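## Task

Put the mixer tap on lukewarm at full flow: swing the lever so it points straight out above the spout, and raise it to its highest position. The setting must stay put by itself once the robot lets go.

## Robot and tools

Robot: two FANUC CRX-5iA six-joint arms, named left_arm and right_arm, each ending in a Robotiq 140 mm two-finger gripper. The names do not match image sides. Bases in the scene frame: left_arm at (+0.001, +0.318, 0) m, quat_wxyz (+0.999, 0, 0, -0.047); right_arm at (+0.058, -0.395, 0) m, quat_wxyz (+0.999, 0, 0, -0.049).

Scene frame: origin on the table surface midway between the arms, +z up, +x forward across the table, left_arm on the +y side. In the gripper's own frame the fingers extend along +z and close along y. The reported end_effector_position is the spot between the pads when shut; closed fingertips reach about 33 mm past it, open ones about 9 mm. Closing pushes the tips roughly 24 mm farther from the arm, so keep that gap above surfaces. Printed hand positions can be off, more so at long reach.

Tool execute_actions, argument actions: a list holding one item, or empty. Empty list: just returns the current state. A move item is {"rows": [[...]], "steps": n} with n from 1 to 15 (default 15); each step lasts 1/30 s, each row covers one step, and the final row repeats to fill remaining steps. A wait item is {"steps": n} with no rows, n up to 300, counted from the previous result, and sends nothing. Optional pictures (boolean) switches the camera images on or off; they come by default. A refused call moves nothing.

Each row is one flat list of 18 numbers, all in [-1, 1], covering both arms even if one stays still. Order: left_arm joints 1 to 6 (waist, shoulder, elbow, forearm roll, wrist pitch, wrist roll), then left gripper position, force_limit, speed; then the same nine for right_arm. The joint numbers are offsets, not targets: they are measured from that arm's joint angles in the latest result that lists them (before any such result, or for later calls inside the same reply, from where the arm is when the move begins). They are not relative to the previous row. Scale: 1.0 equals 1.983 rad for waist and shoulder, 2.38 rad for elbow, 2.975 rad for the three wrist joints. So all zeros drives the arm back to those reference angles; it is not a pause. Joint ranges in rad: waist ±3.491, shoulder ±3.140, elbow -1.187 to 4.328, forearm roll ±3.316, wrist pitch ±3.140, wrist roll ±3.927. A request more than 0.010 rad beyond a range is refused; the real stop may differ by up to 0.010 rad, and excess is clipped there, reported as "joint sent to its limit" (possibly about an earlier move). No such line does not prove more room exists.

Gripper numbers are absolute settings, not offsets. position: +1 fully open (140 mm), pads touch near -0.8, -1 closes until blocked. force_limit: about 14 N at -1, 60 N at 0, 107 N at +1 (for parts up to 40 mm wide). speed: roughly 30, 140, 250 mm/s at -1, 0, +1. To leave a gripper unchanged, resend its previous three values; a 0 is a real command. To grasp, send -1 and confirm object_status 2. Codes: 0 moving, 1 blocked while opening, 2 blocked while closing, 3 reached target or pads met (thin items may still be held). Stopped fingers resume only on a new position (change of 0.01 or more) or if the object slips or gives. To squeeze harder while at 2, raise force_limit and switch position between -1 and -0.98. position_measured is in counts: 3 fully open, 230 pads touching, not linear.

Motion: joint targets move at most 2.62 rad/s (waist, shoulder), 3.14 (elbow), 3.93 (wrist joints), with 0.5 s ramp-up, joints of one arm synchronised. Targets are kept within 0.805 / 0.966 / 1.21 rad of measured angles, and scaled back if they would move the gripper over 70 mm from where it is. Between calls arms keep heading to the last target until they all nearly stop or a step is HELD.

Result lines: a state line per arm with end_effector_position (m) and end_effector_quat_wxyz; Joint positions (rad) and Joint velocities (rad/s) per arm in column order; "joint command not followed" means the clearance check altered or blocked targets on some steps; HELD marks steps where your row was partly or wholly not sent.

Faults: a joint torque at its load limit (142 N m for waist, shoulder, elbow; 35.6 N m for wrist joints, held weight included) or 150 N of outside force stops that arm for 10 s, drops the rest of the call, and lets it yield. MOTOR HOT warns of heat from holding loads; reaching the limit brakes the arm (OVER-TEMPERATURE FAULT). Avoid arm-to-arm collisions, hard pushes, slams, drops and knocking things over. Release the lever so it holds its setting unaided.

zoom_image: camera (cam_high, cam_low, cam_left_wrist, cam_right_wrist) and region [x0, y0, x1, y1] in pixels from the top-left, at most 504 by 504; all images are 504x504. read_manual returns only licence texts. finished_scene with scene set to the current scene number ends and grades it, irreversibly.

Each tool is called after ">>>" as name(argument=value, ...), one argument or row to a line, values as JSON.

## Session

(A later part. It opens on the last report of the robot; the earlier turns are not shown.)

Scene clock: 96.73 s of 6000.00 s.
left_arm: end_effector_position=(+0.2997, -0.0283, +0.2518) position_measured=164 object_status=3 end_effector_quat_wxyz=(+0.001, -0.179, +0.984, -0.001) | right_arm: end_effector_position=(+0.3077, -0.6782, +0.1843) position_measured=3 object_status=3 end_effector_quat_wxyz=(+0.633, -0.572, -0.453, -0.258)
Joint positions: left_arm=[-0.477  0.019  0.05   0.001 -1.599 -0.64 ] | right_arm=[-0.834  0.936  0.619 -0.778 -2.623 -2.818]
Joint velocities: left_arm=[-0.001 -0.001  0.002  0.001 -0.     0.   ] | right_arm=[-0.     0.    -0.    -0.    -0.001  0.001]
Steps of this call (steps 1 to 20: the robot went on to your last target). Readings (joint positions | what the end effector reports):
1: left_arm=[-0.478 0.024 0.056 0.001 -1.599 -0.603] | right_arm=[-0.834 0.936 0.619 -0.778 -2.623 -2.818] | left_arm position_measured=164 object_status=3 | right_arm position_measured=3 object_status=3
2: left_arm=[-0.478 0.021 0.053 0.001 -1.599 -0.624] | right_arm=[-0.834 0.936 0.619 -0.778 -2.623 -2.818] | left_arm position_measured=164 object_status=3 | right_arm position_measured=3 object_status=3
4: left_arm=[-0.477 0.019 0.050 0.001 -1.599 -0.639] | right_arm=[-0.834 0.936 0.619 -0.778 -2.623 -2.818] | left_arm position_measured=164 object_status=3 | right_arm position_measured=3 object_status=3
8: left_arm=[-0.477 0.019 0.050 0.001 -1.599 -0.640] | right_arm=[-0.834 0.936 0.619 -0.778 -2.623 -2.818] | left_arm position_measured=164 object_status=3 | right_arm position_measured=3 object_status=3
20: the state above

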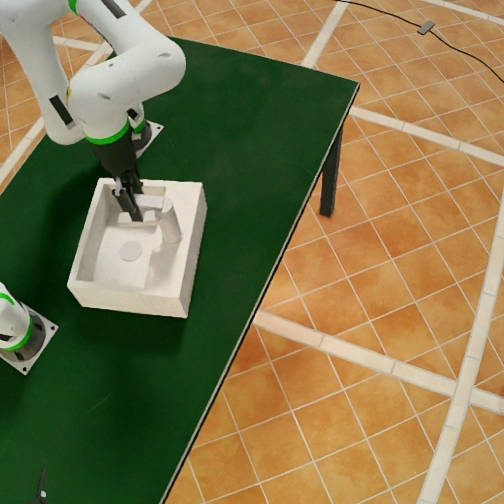

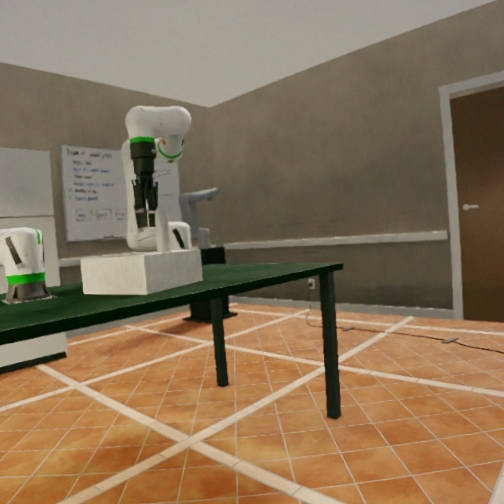

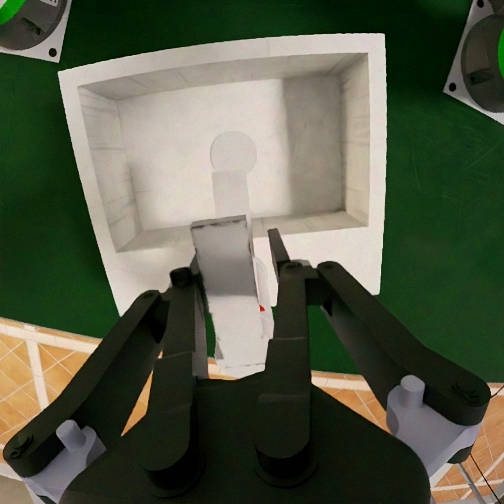

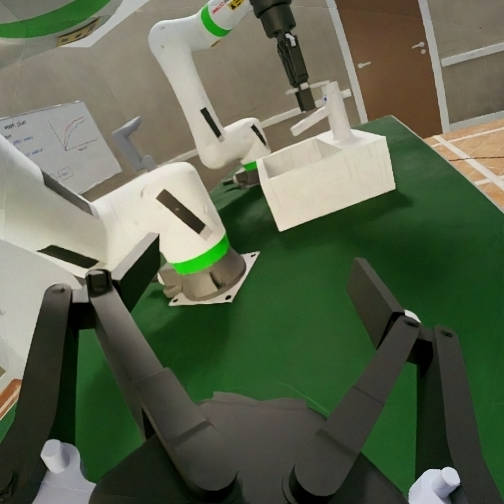

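>>> execute_actions(
  actions=[
    {"rows":[[0.001,-0.002,-0.0018,0,0,-0.012,-1,0,-0.5,0,0,0,0,0,0,1,0,0]]},
  ],
)

>>> execute_actions(
  actions=[
    {"rows":[[0.002,0.003,0.0265,0,-0.0195,0,-1,0,-0.5,0,0,0,0,0,0,1,0,0]]},
  ],
)

>>> zoom_image(
  camera="cam_right_wrist",
  region=[240,10,400,170],
)

Scene clock: 103.97 s of 6000.00 s.
left_arm: end_effector_position=(+0.2989, -0.0269, +0.2517) position_measured=185 object_status=2 end_effector_quat_wxyz=(+0.001, -0.163, +0.987, -0.001) | right_arm: end_effector_position=(+0.3077, -0.6782, +0.1843) position_measured=3 object_status=3 end_effector_quat_wxyz=(+0.633, -0.572, -0.453, -0.258)
Joint positions: left_arm=[-0.475  0.015  0.046  0.001 -1.598 -0.676] | right_arm=[-0.834  0.936  0.619 -0.778 -2.623 -2.818]
Joint velocities: left_arm=[-0.    -0.    -0.001 -0.001 -0.     0.   ] | right_arm=[ 0.    -0.001  0.    -0.     0.    -0.001]
Steps of this call (steps 1 to 15: the robot went on to your last target; steps 16 to 90: nothing new was sent; then 3.73 s passed at rest; steps 91 to 105: all 15 steps of this action). Readings (joint positions | what the end effector reports):
91: left_arm=[-0.477 0.019 0.050 0.001 -1.599 -0.640] | right_arm=[-0.834 0.936 0.619 -0.778 -2.623 -2.818] | left_arm position_measured=164 object_status=0 | right_arm position_measured=3 object_status=3
92: left_arm=[-0.477 0.019 0.050 0.001 -1.599 -0.646] | right_arm=[-0.834 0.936 0.619 -0.778 -2.623 -2.818] | left_arm position_measured=167 object_status=0 | right_arm position_measured=3 object_status=3
94: left_arm=[-0.476 0.016 0.047 0.001 -1.599 -0.666] | right_arm=[-0.834 0.936 0.619 -0.778 -2.623 -2.818] | left_arm position_measured=176 object_status=0 | right_arm position_measured=3 object_status=3
98: left_arm=[-0.475 0.015 0.046 0.001 -1.598 -0.675] | right_arm=[-0.834 0.936 0.619 -0.778 -2.623 -2.818] | left_arm position_measured=185 object_status=0 | right_arm position_measured=3 object_status=3
105: the state above

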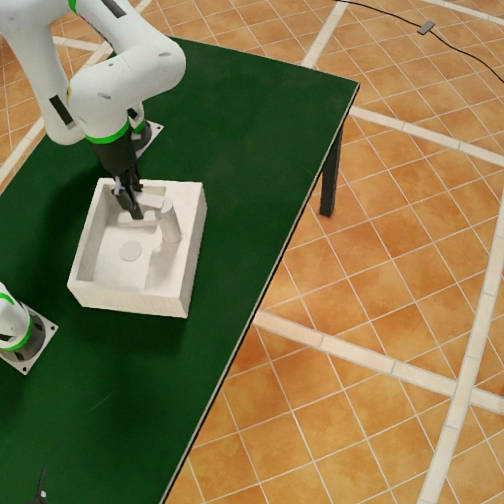

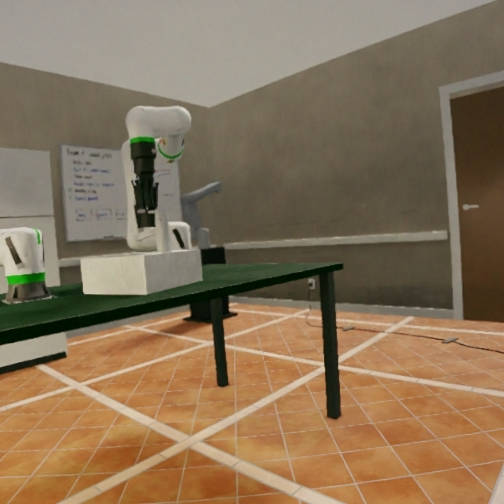

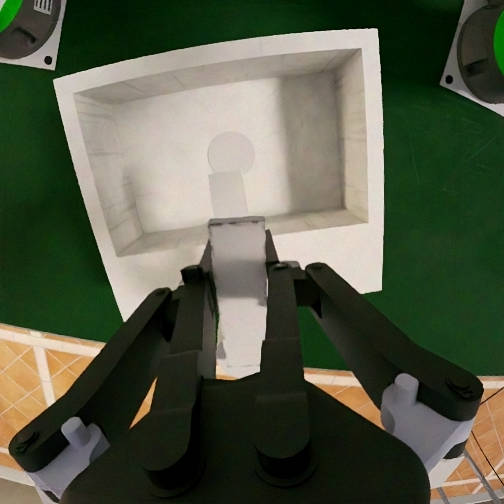

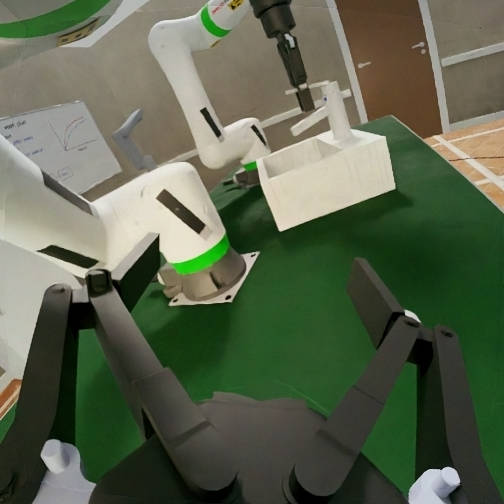

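Scene clock: 104.47 s of 6000.00 s.
left_arm: end_effector_position=(+0.3009, -0.0260, +0.2760) position_measured=185 object_status=2 end_effector_quat_wxyz=(+0.001, -0.165, +0.986, -0.001) | right_arm: end_effector_position=(+0.3077, -0.6782, +0.1843) position_measured=3 object_status=3 end_effector_quat_wxyz=(+0.633, -0.572, -0.453, -0.258)
Joint positions: left_arm=[-0.471  0.021  0.109  0.001 -1.656 -0.676] | right_arm=[-0.834  0.936  0.619 -0.778 -2.623 -2.818]
Joint velocities: left_arm=[ 0.002  0.     0.001  0.001  0.001 -0.   ] | right_arm=[-0.    -0.001 -0.    -0.     0.    -0.001]
Steps of this call (steps 1 to 15: all 15 steps of this action). Readings (joint positions | what the end effector reports):
1: left_arm=[-0.475 0.015 0.046 0.001 -1.598 -0.676] | right_arm=[-0.834 0.936 0.619 -0.778 -2.623 -2.818] | left_arm position_measured=185 object_status=2 | right_arm position_measured=3 object_status=3
2: left_arm=[-0.475 0.016 0.050 0.001 -1.603 -0.676] | right_arm=[-0.834 0.936 0.619 -0.778 -2.623 -2.818] | left_arm position_measured=185 object_status=2 | right_arm position_measured=3 object_status=3
4: left_arm=[-0.473 0.019 0.079 -0.000 -1.627 -0.676] | right_arm=[-0.834 0.936 0.619 -0.778 -2.623 -2.818] | left_arm position_measured=185 object_status=2 | right_arm position_measured=3 object_status=3
8: left_arm=[-0.471 0.021 0.108 0.000 -1.655 -0.676] | right_arm=[-0.834 0.936 0.619 -0.778 -2.623 -2.818] | left_arm position_measured=185 object_status=2 | right_arm position_measured=3 object_status=3
15: the state above

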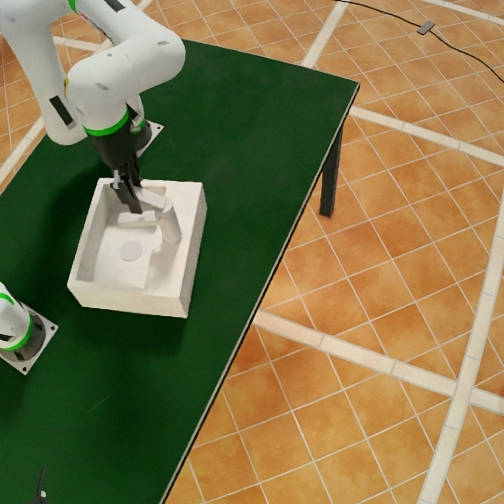

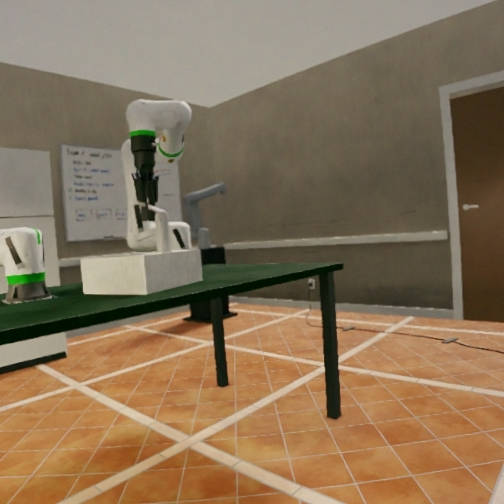

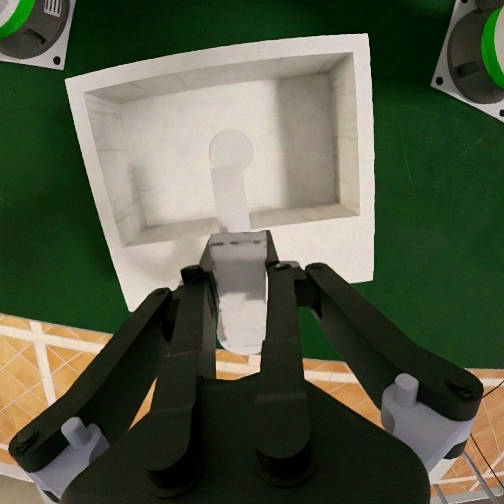

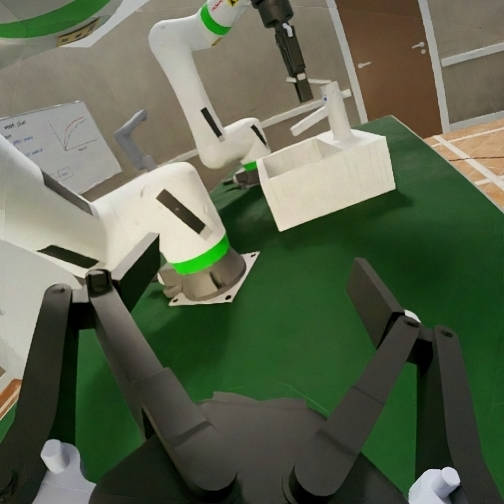

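Region (240, 10, 400, 170) of cam_right_wrist's 504x504 image, scaled by 3.150, with more detail than that image has.

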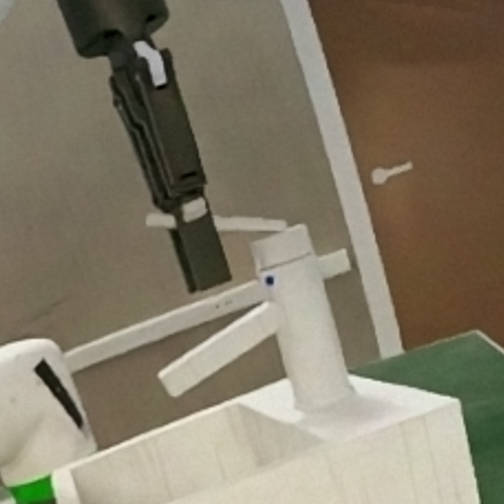

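>>> execute_actions(
  actions=[
    {"rows":[[0.006,0.009,0.027,0,-0.0155,0,-1,0,-0.5,0,0,0,0,0,0,1,0,0]]},
  ],
)

>>> zoom_image(
  camera="cam_right_wrist",
  region=[240,10,400,170],
)

Scene clock: 110.37 s of 6000.00 s.
left_arm: end_effector_position=(+0.3093, -0.0252, +0.2957) position_measured=186 object_status=2 end_effector_quat_wxyz=(+0.001, -0.170, +0.985, -0.001) | right_arm: end_effector_position=(+0.3077, -0.6782, +0.1843) position_measured=3 object_status=3 end_effector_quat_wxyz=(+0.633, -0.572, -0.453, -0.258)
Joint positions: left_arm=[-0.459  0.039  0.173  0.001 -1.703 -0.676] | right_arm=[-0.834  0.936  0.619 -0.778 -2.623 -2.818]
Joint velocities: left_arm=[ 0.001 -0.     0.    -0.001 -0.    -0.   ] | right_arm=[-0.    -0.001  0.001  0.    -0.     0.001]
Steps of this call (steps 1 to 15: the robot went on to your last target; steps 16 to 90: nothing new was sent; then 2.40 s passed at rest; steps 91 to 105: all 15 steps of this action). Readings (joint positions | what the end effector reports):
91: left_arm=[-0.471 0.021 0.109 0.001 -1.656 -0.676] | right_arm=[-0.834 0.936 0.619 -0.778 -2.623 -2.818] | left_arm position_measured=185 object_status=2 | right_arm position_measured=3 object_status=3
92: left_arm=[-0.471 0.023 0.114 0.001 -1.660 -0.676] | right_arm=[-0.834 0.936 0.619 -0.778 -2.623 -2.818] | left_arm position_measured=185 object_status=2 | right_arm position_measured=3 object_status=3
94: left_arm=[-0.466 0.030 0.142 0.001 -1.682 -0.676] | right_arm=[-0.834 0.936 0.619 -0.778 -2.623 -2.818] | left_arm position_measured=185 object_status=2 | right_arm position_measured=3 object_status=3
98: left_arm=[-0.460 0.039 0.172 0.001 -1.702 -0.676] | right_arm=[-0.834 0.936 0.619 -0.778 -2.623 -2.818] | left_arm position_measured=186 object_status=2 | right_arm position_measured=3 object_status=3
105: the state above

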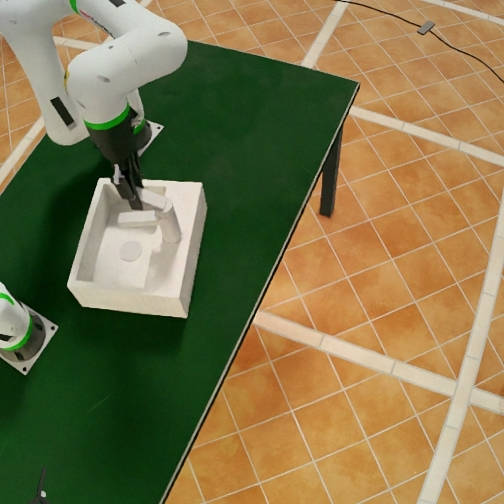

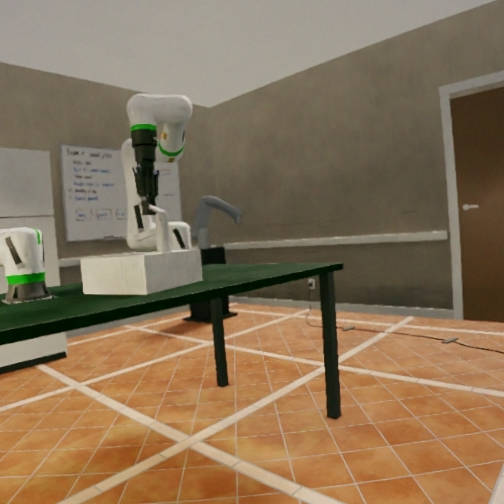

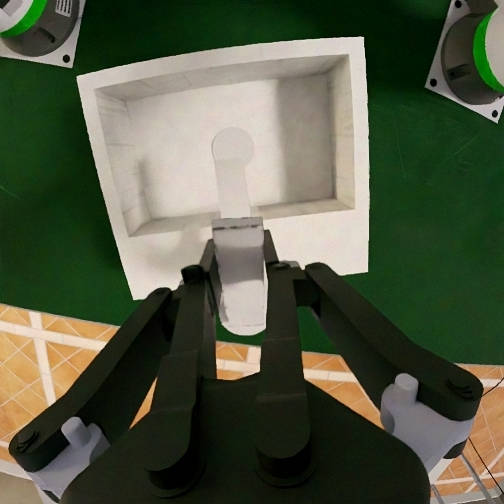

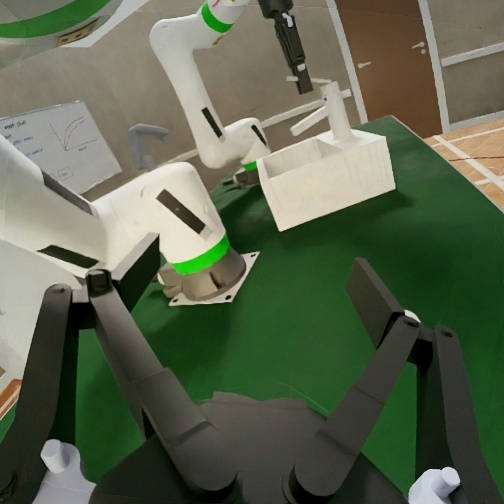

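Region (240, 10, 400, 170) of cam_right_wrist's 504x504 image, scaled by 3.150, with more detail than that image has.

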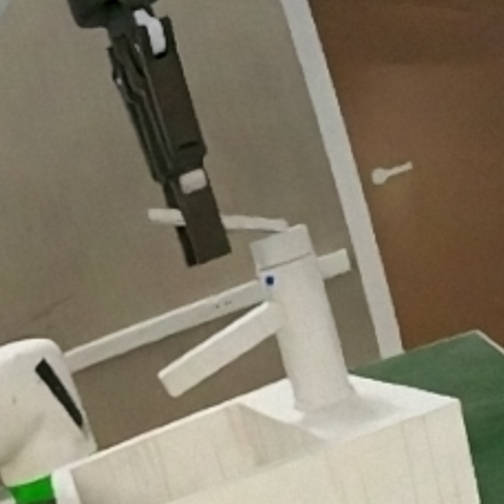

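At the stop. Release and rise.

>>> execute_actions(
  actions=[
    {"rows":[[0,0,0,0,0,0,0.1,0,0,0,0,0,0,0,0,1,0,0]]},
  ],
  pictures=false,
)

>>> execute_actions(
  actions=[
    {"rows":[[0,0.015,0.075,0,-0.05,0,0.1,0,0,0,0,0,0,0,0,1,0,0]]},
  ],
)

Scene clock: 115.90 s of 6000.00 s.
left_arm: end_effector_position=(+0.3093, -0.0252, +0.2957) position_measured=117 object_status=0 end_effector_quat_wxyz=(+0.001, -0.170, +0.985, -0.001) | right_arm: end_effector_position=(+0.3077, -0.6782, +0.1843) position_measured=3 object_status=3 end_effector_quat_wxyz=(+0.633, -0.572, -0.453, -0.258)
Joint positions: left_arm=[-0.459  0.039  0.173  0.001 -1.703 -0.676] | right_arm=[-0.834  0.936  0.619 -0.778 -2.623 -2.818]
Joint velocities: left_arm=[-0.001 -0.001 -0.001 -0.    -0.     0.   ] | right_arm=[ 0.001  0.001  0.    -0.    -0.001  0.002]
Steps of this call (steps 1 to 15: the robot went on to your last target; steps 16 to 90: nothing new was sent; then 2.03 s passed at rest; steps 91 to 105: all 15 steps of this action). Readings (joint positions | what the end effector reports):
91: left_arm=[-0.459 0.039 0.173 0.001 -1.702 -0.676] | right_arm=[-0.834 0.936 0.619 -0.778 -2.623 -2.818] | left_arm position_measured=186 object_status=0 | right_arm position_measured=3 object_status=3
92: left_arm=[-0.459 0.039 0.174 -0.001 -1.702 -0.676] | right_arm=[-0.834 0.936 0.619 -0.778 -2.623 -2.818] | left_arm position_measured=186 object_status=0 | right_arm position_measured=3 object_status=3
94: left_arm=[-0.458 0.039 0.174 -0.001 -1.702 -0.676] | right_arm=[-0.834 0.936 0.619 -0.778 -2.623 -2.818] | left_arm position_measured=166 object_status=0 | right_arm position_measured=3 object_status=3
98: left_arm=[-0.458 0.039 0.174 0.001 -1.702 -0.676] | right_arm=[-0.834 0.936 0.619 -0.778 -2.623 -2.818] | left_arm position_measured=135 object_status=0 | right_arm position_measured=3 object_status=3
105: the state above

Scene clock: 116.40 s of 6000.00 s.
left_arm: end_effector_position=(+0.3084, -0.0247, +0.3575) position_measured=117 object_status=3 end_effector_quat_wxyz=(+0.001, -0.170, +0.985, -0.001) | right_arm: end_effector_position=(+0.3077, -0.6782, +0.1843) position_measured=3 object_status=3 end_effector_quat_wxyz=(+0.633, -0.572, -0.453, -0.258)
Joint positions: left_arm=[-0.459  0.069  0.352  0.001 -1.851 -0.676] | right_arm=[-0.834  0.936  0.619 -0.778 -2.623 -2.818]
Joint velocities: left_arm=[ 0.001  0.003  0.002  0.    -0.     0.   ] | right_arm=[-0.001  0.001  0.     0.    -0.    -0.001]
Steps of this call (steps 1 to 15: all 15 steps of this action). Readings (joint positions | what the end effector reports):
1: left_arm=[-0.459 0.039 0.173 0.001 -1.703 -0.676] | right_arm=[-0.834 0.936 0.619 -0.778 -2.623 -2.818] | left_arm position_measured=117 object_status=0 | right_arm position_measured=3 object_status=3
2: left_arm=[-0.459 0.041 0.178 0.001 -1.707 -0.676] | right_arm=[-0.834 0.936 0.619 -0.778 -2.623 -2.818] | left_arm position_measured=117 object_status=3 | right_arm position_measured=3 object_status=3
4: left_arm=[-0.459 0.047 0.208 0.001 -1.732 -0.676] | right_arm=[-0.834 0.936 0.619 -0.778 -2.623 -2.818] | left_arm position_measured=117 object_status=3 | right_arm position_measured=3 object_status=3
8: left_arm=[-0.459 0.064 0.319 0.001 -1.823 -0.676] | right_arm=[-0.834 0.936 0.619 -0.778 -2.623 -2.818] | left_arm position_measured=117 object_status=3 | right_arm position_measured=3 object_status=3
15: the state above

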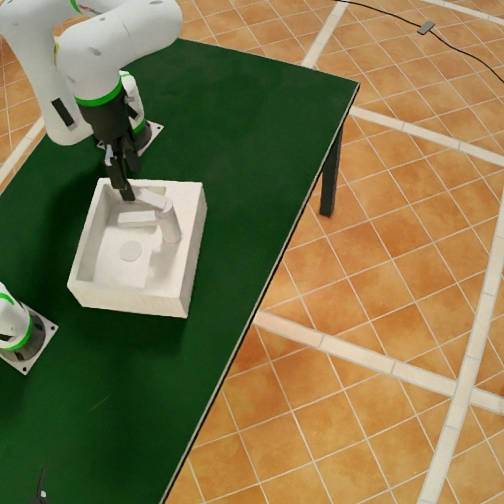

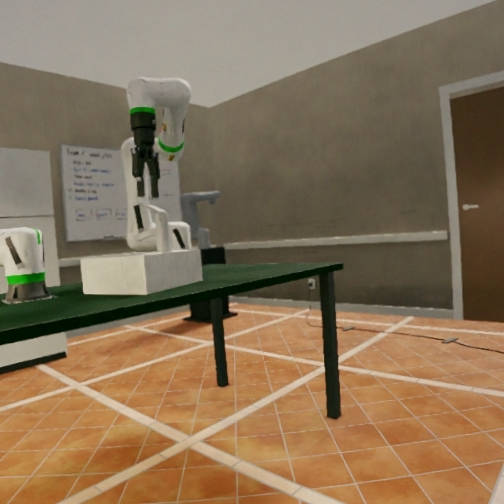

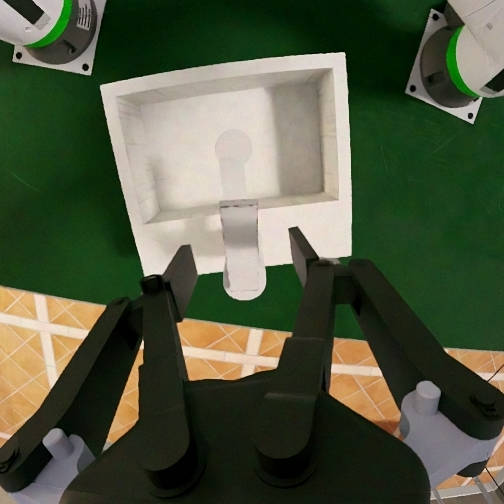

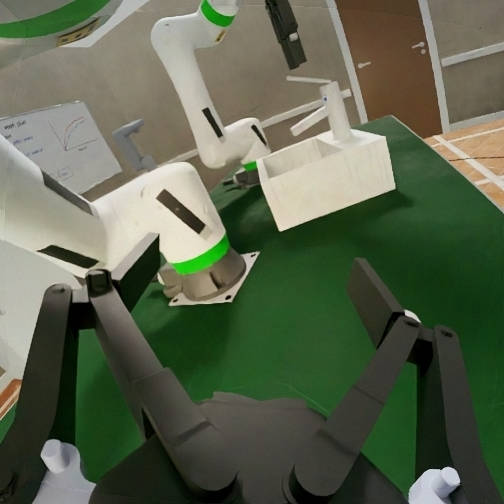

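>>> finished_scene(
  scene=1,
)

The scene is finished: the task was done.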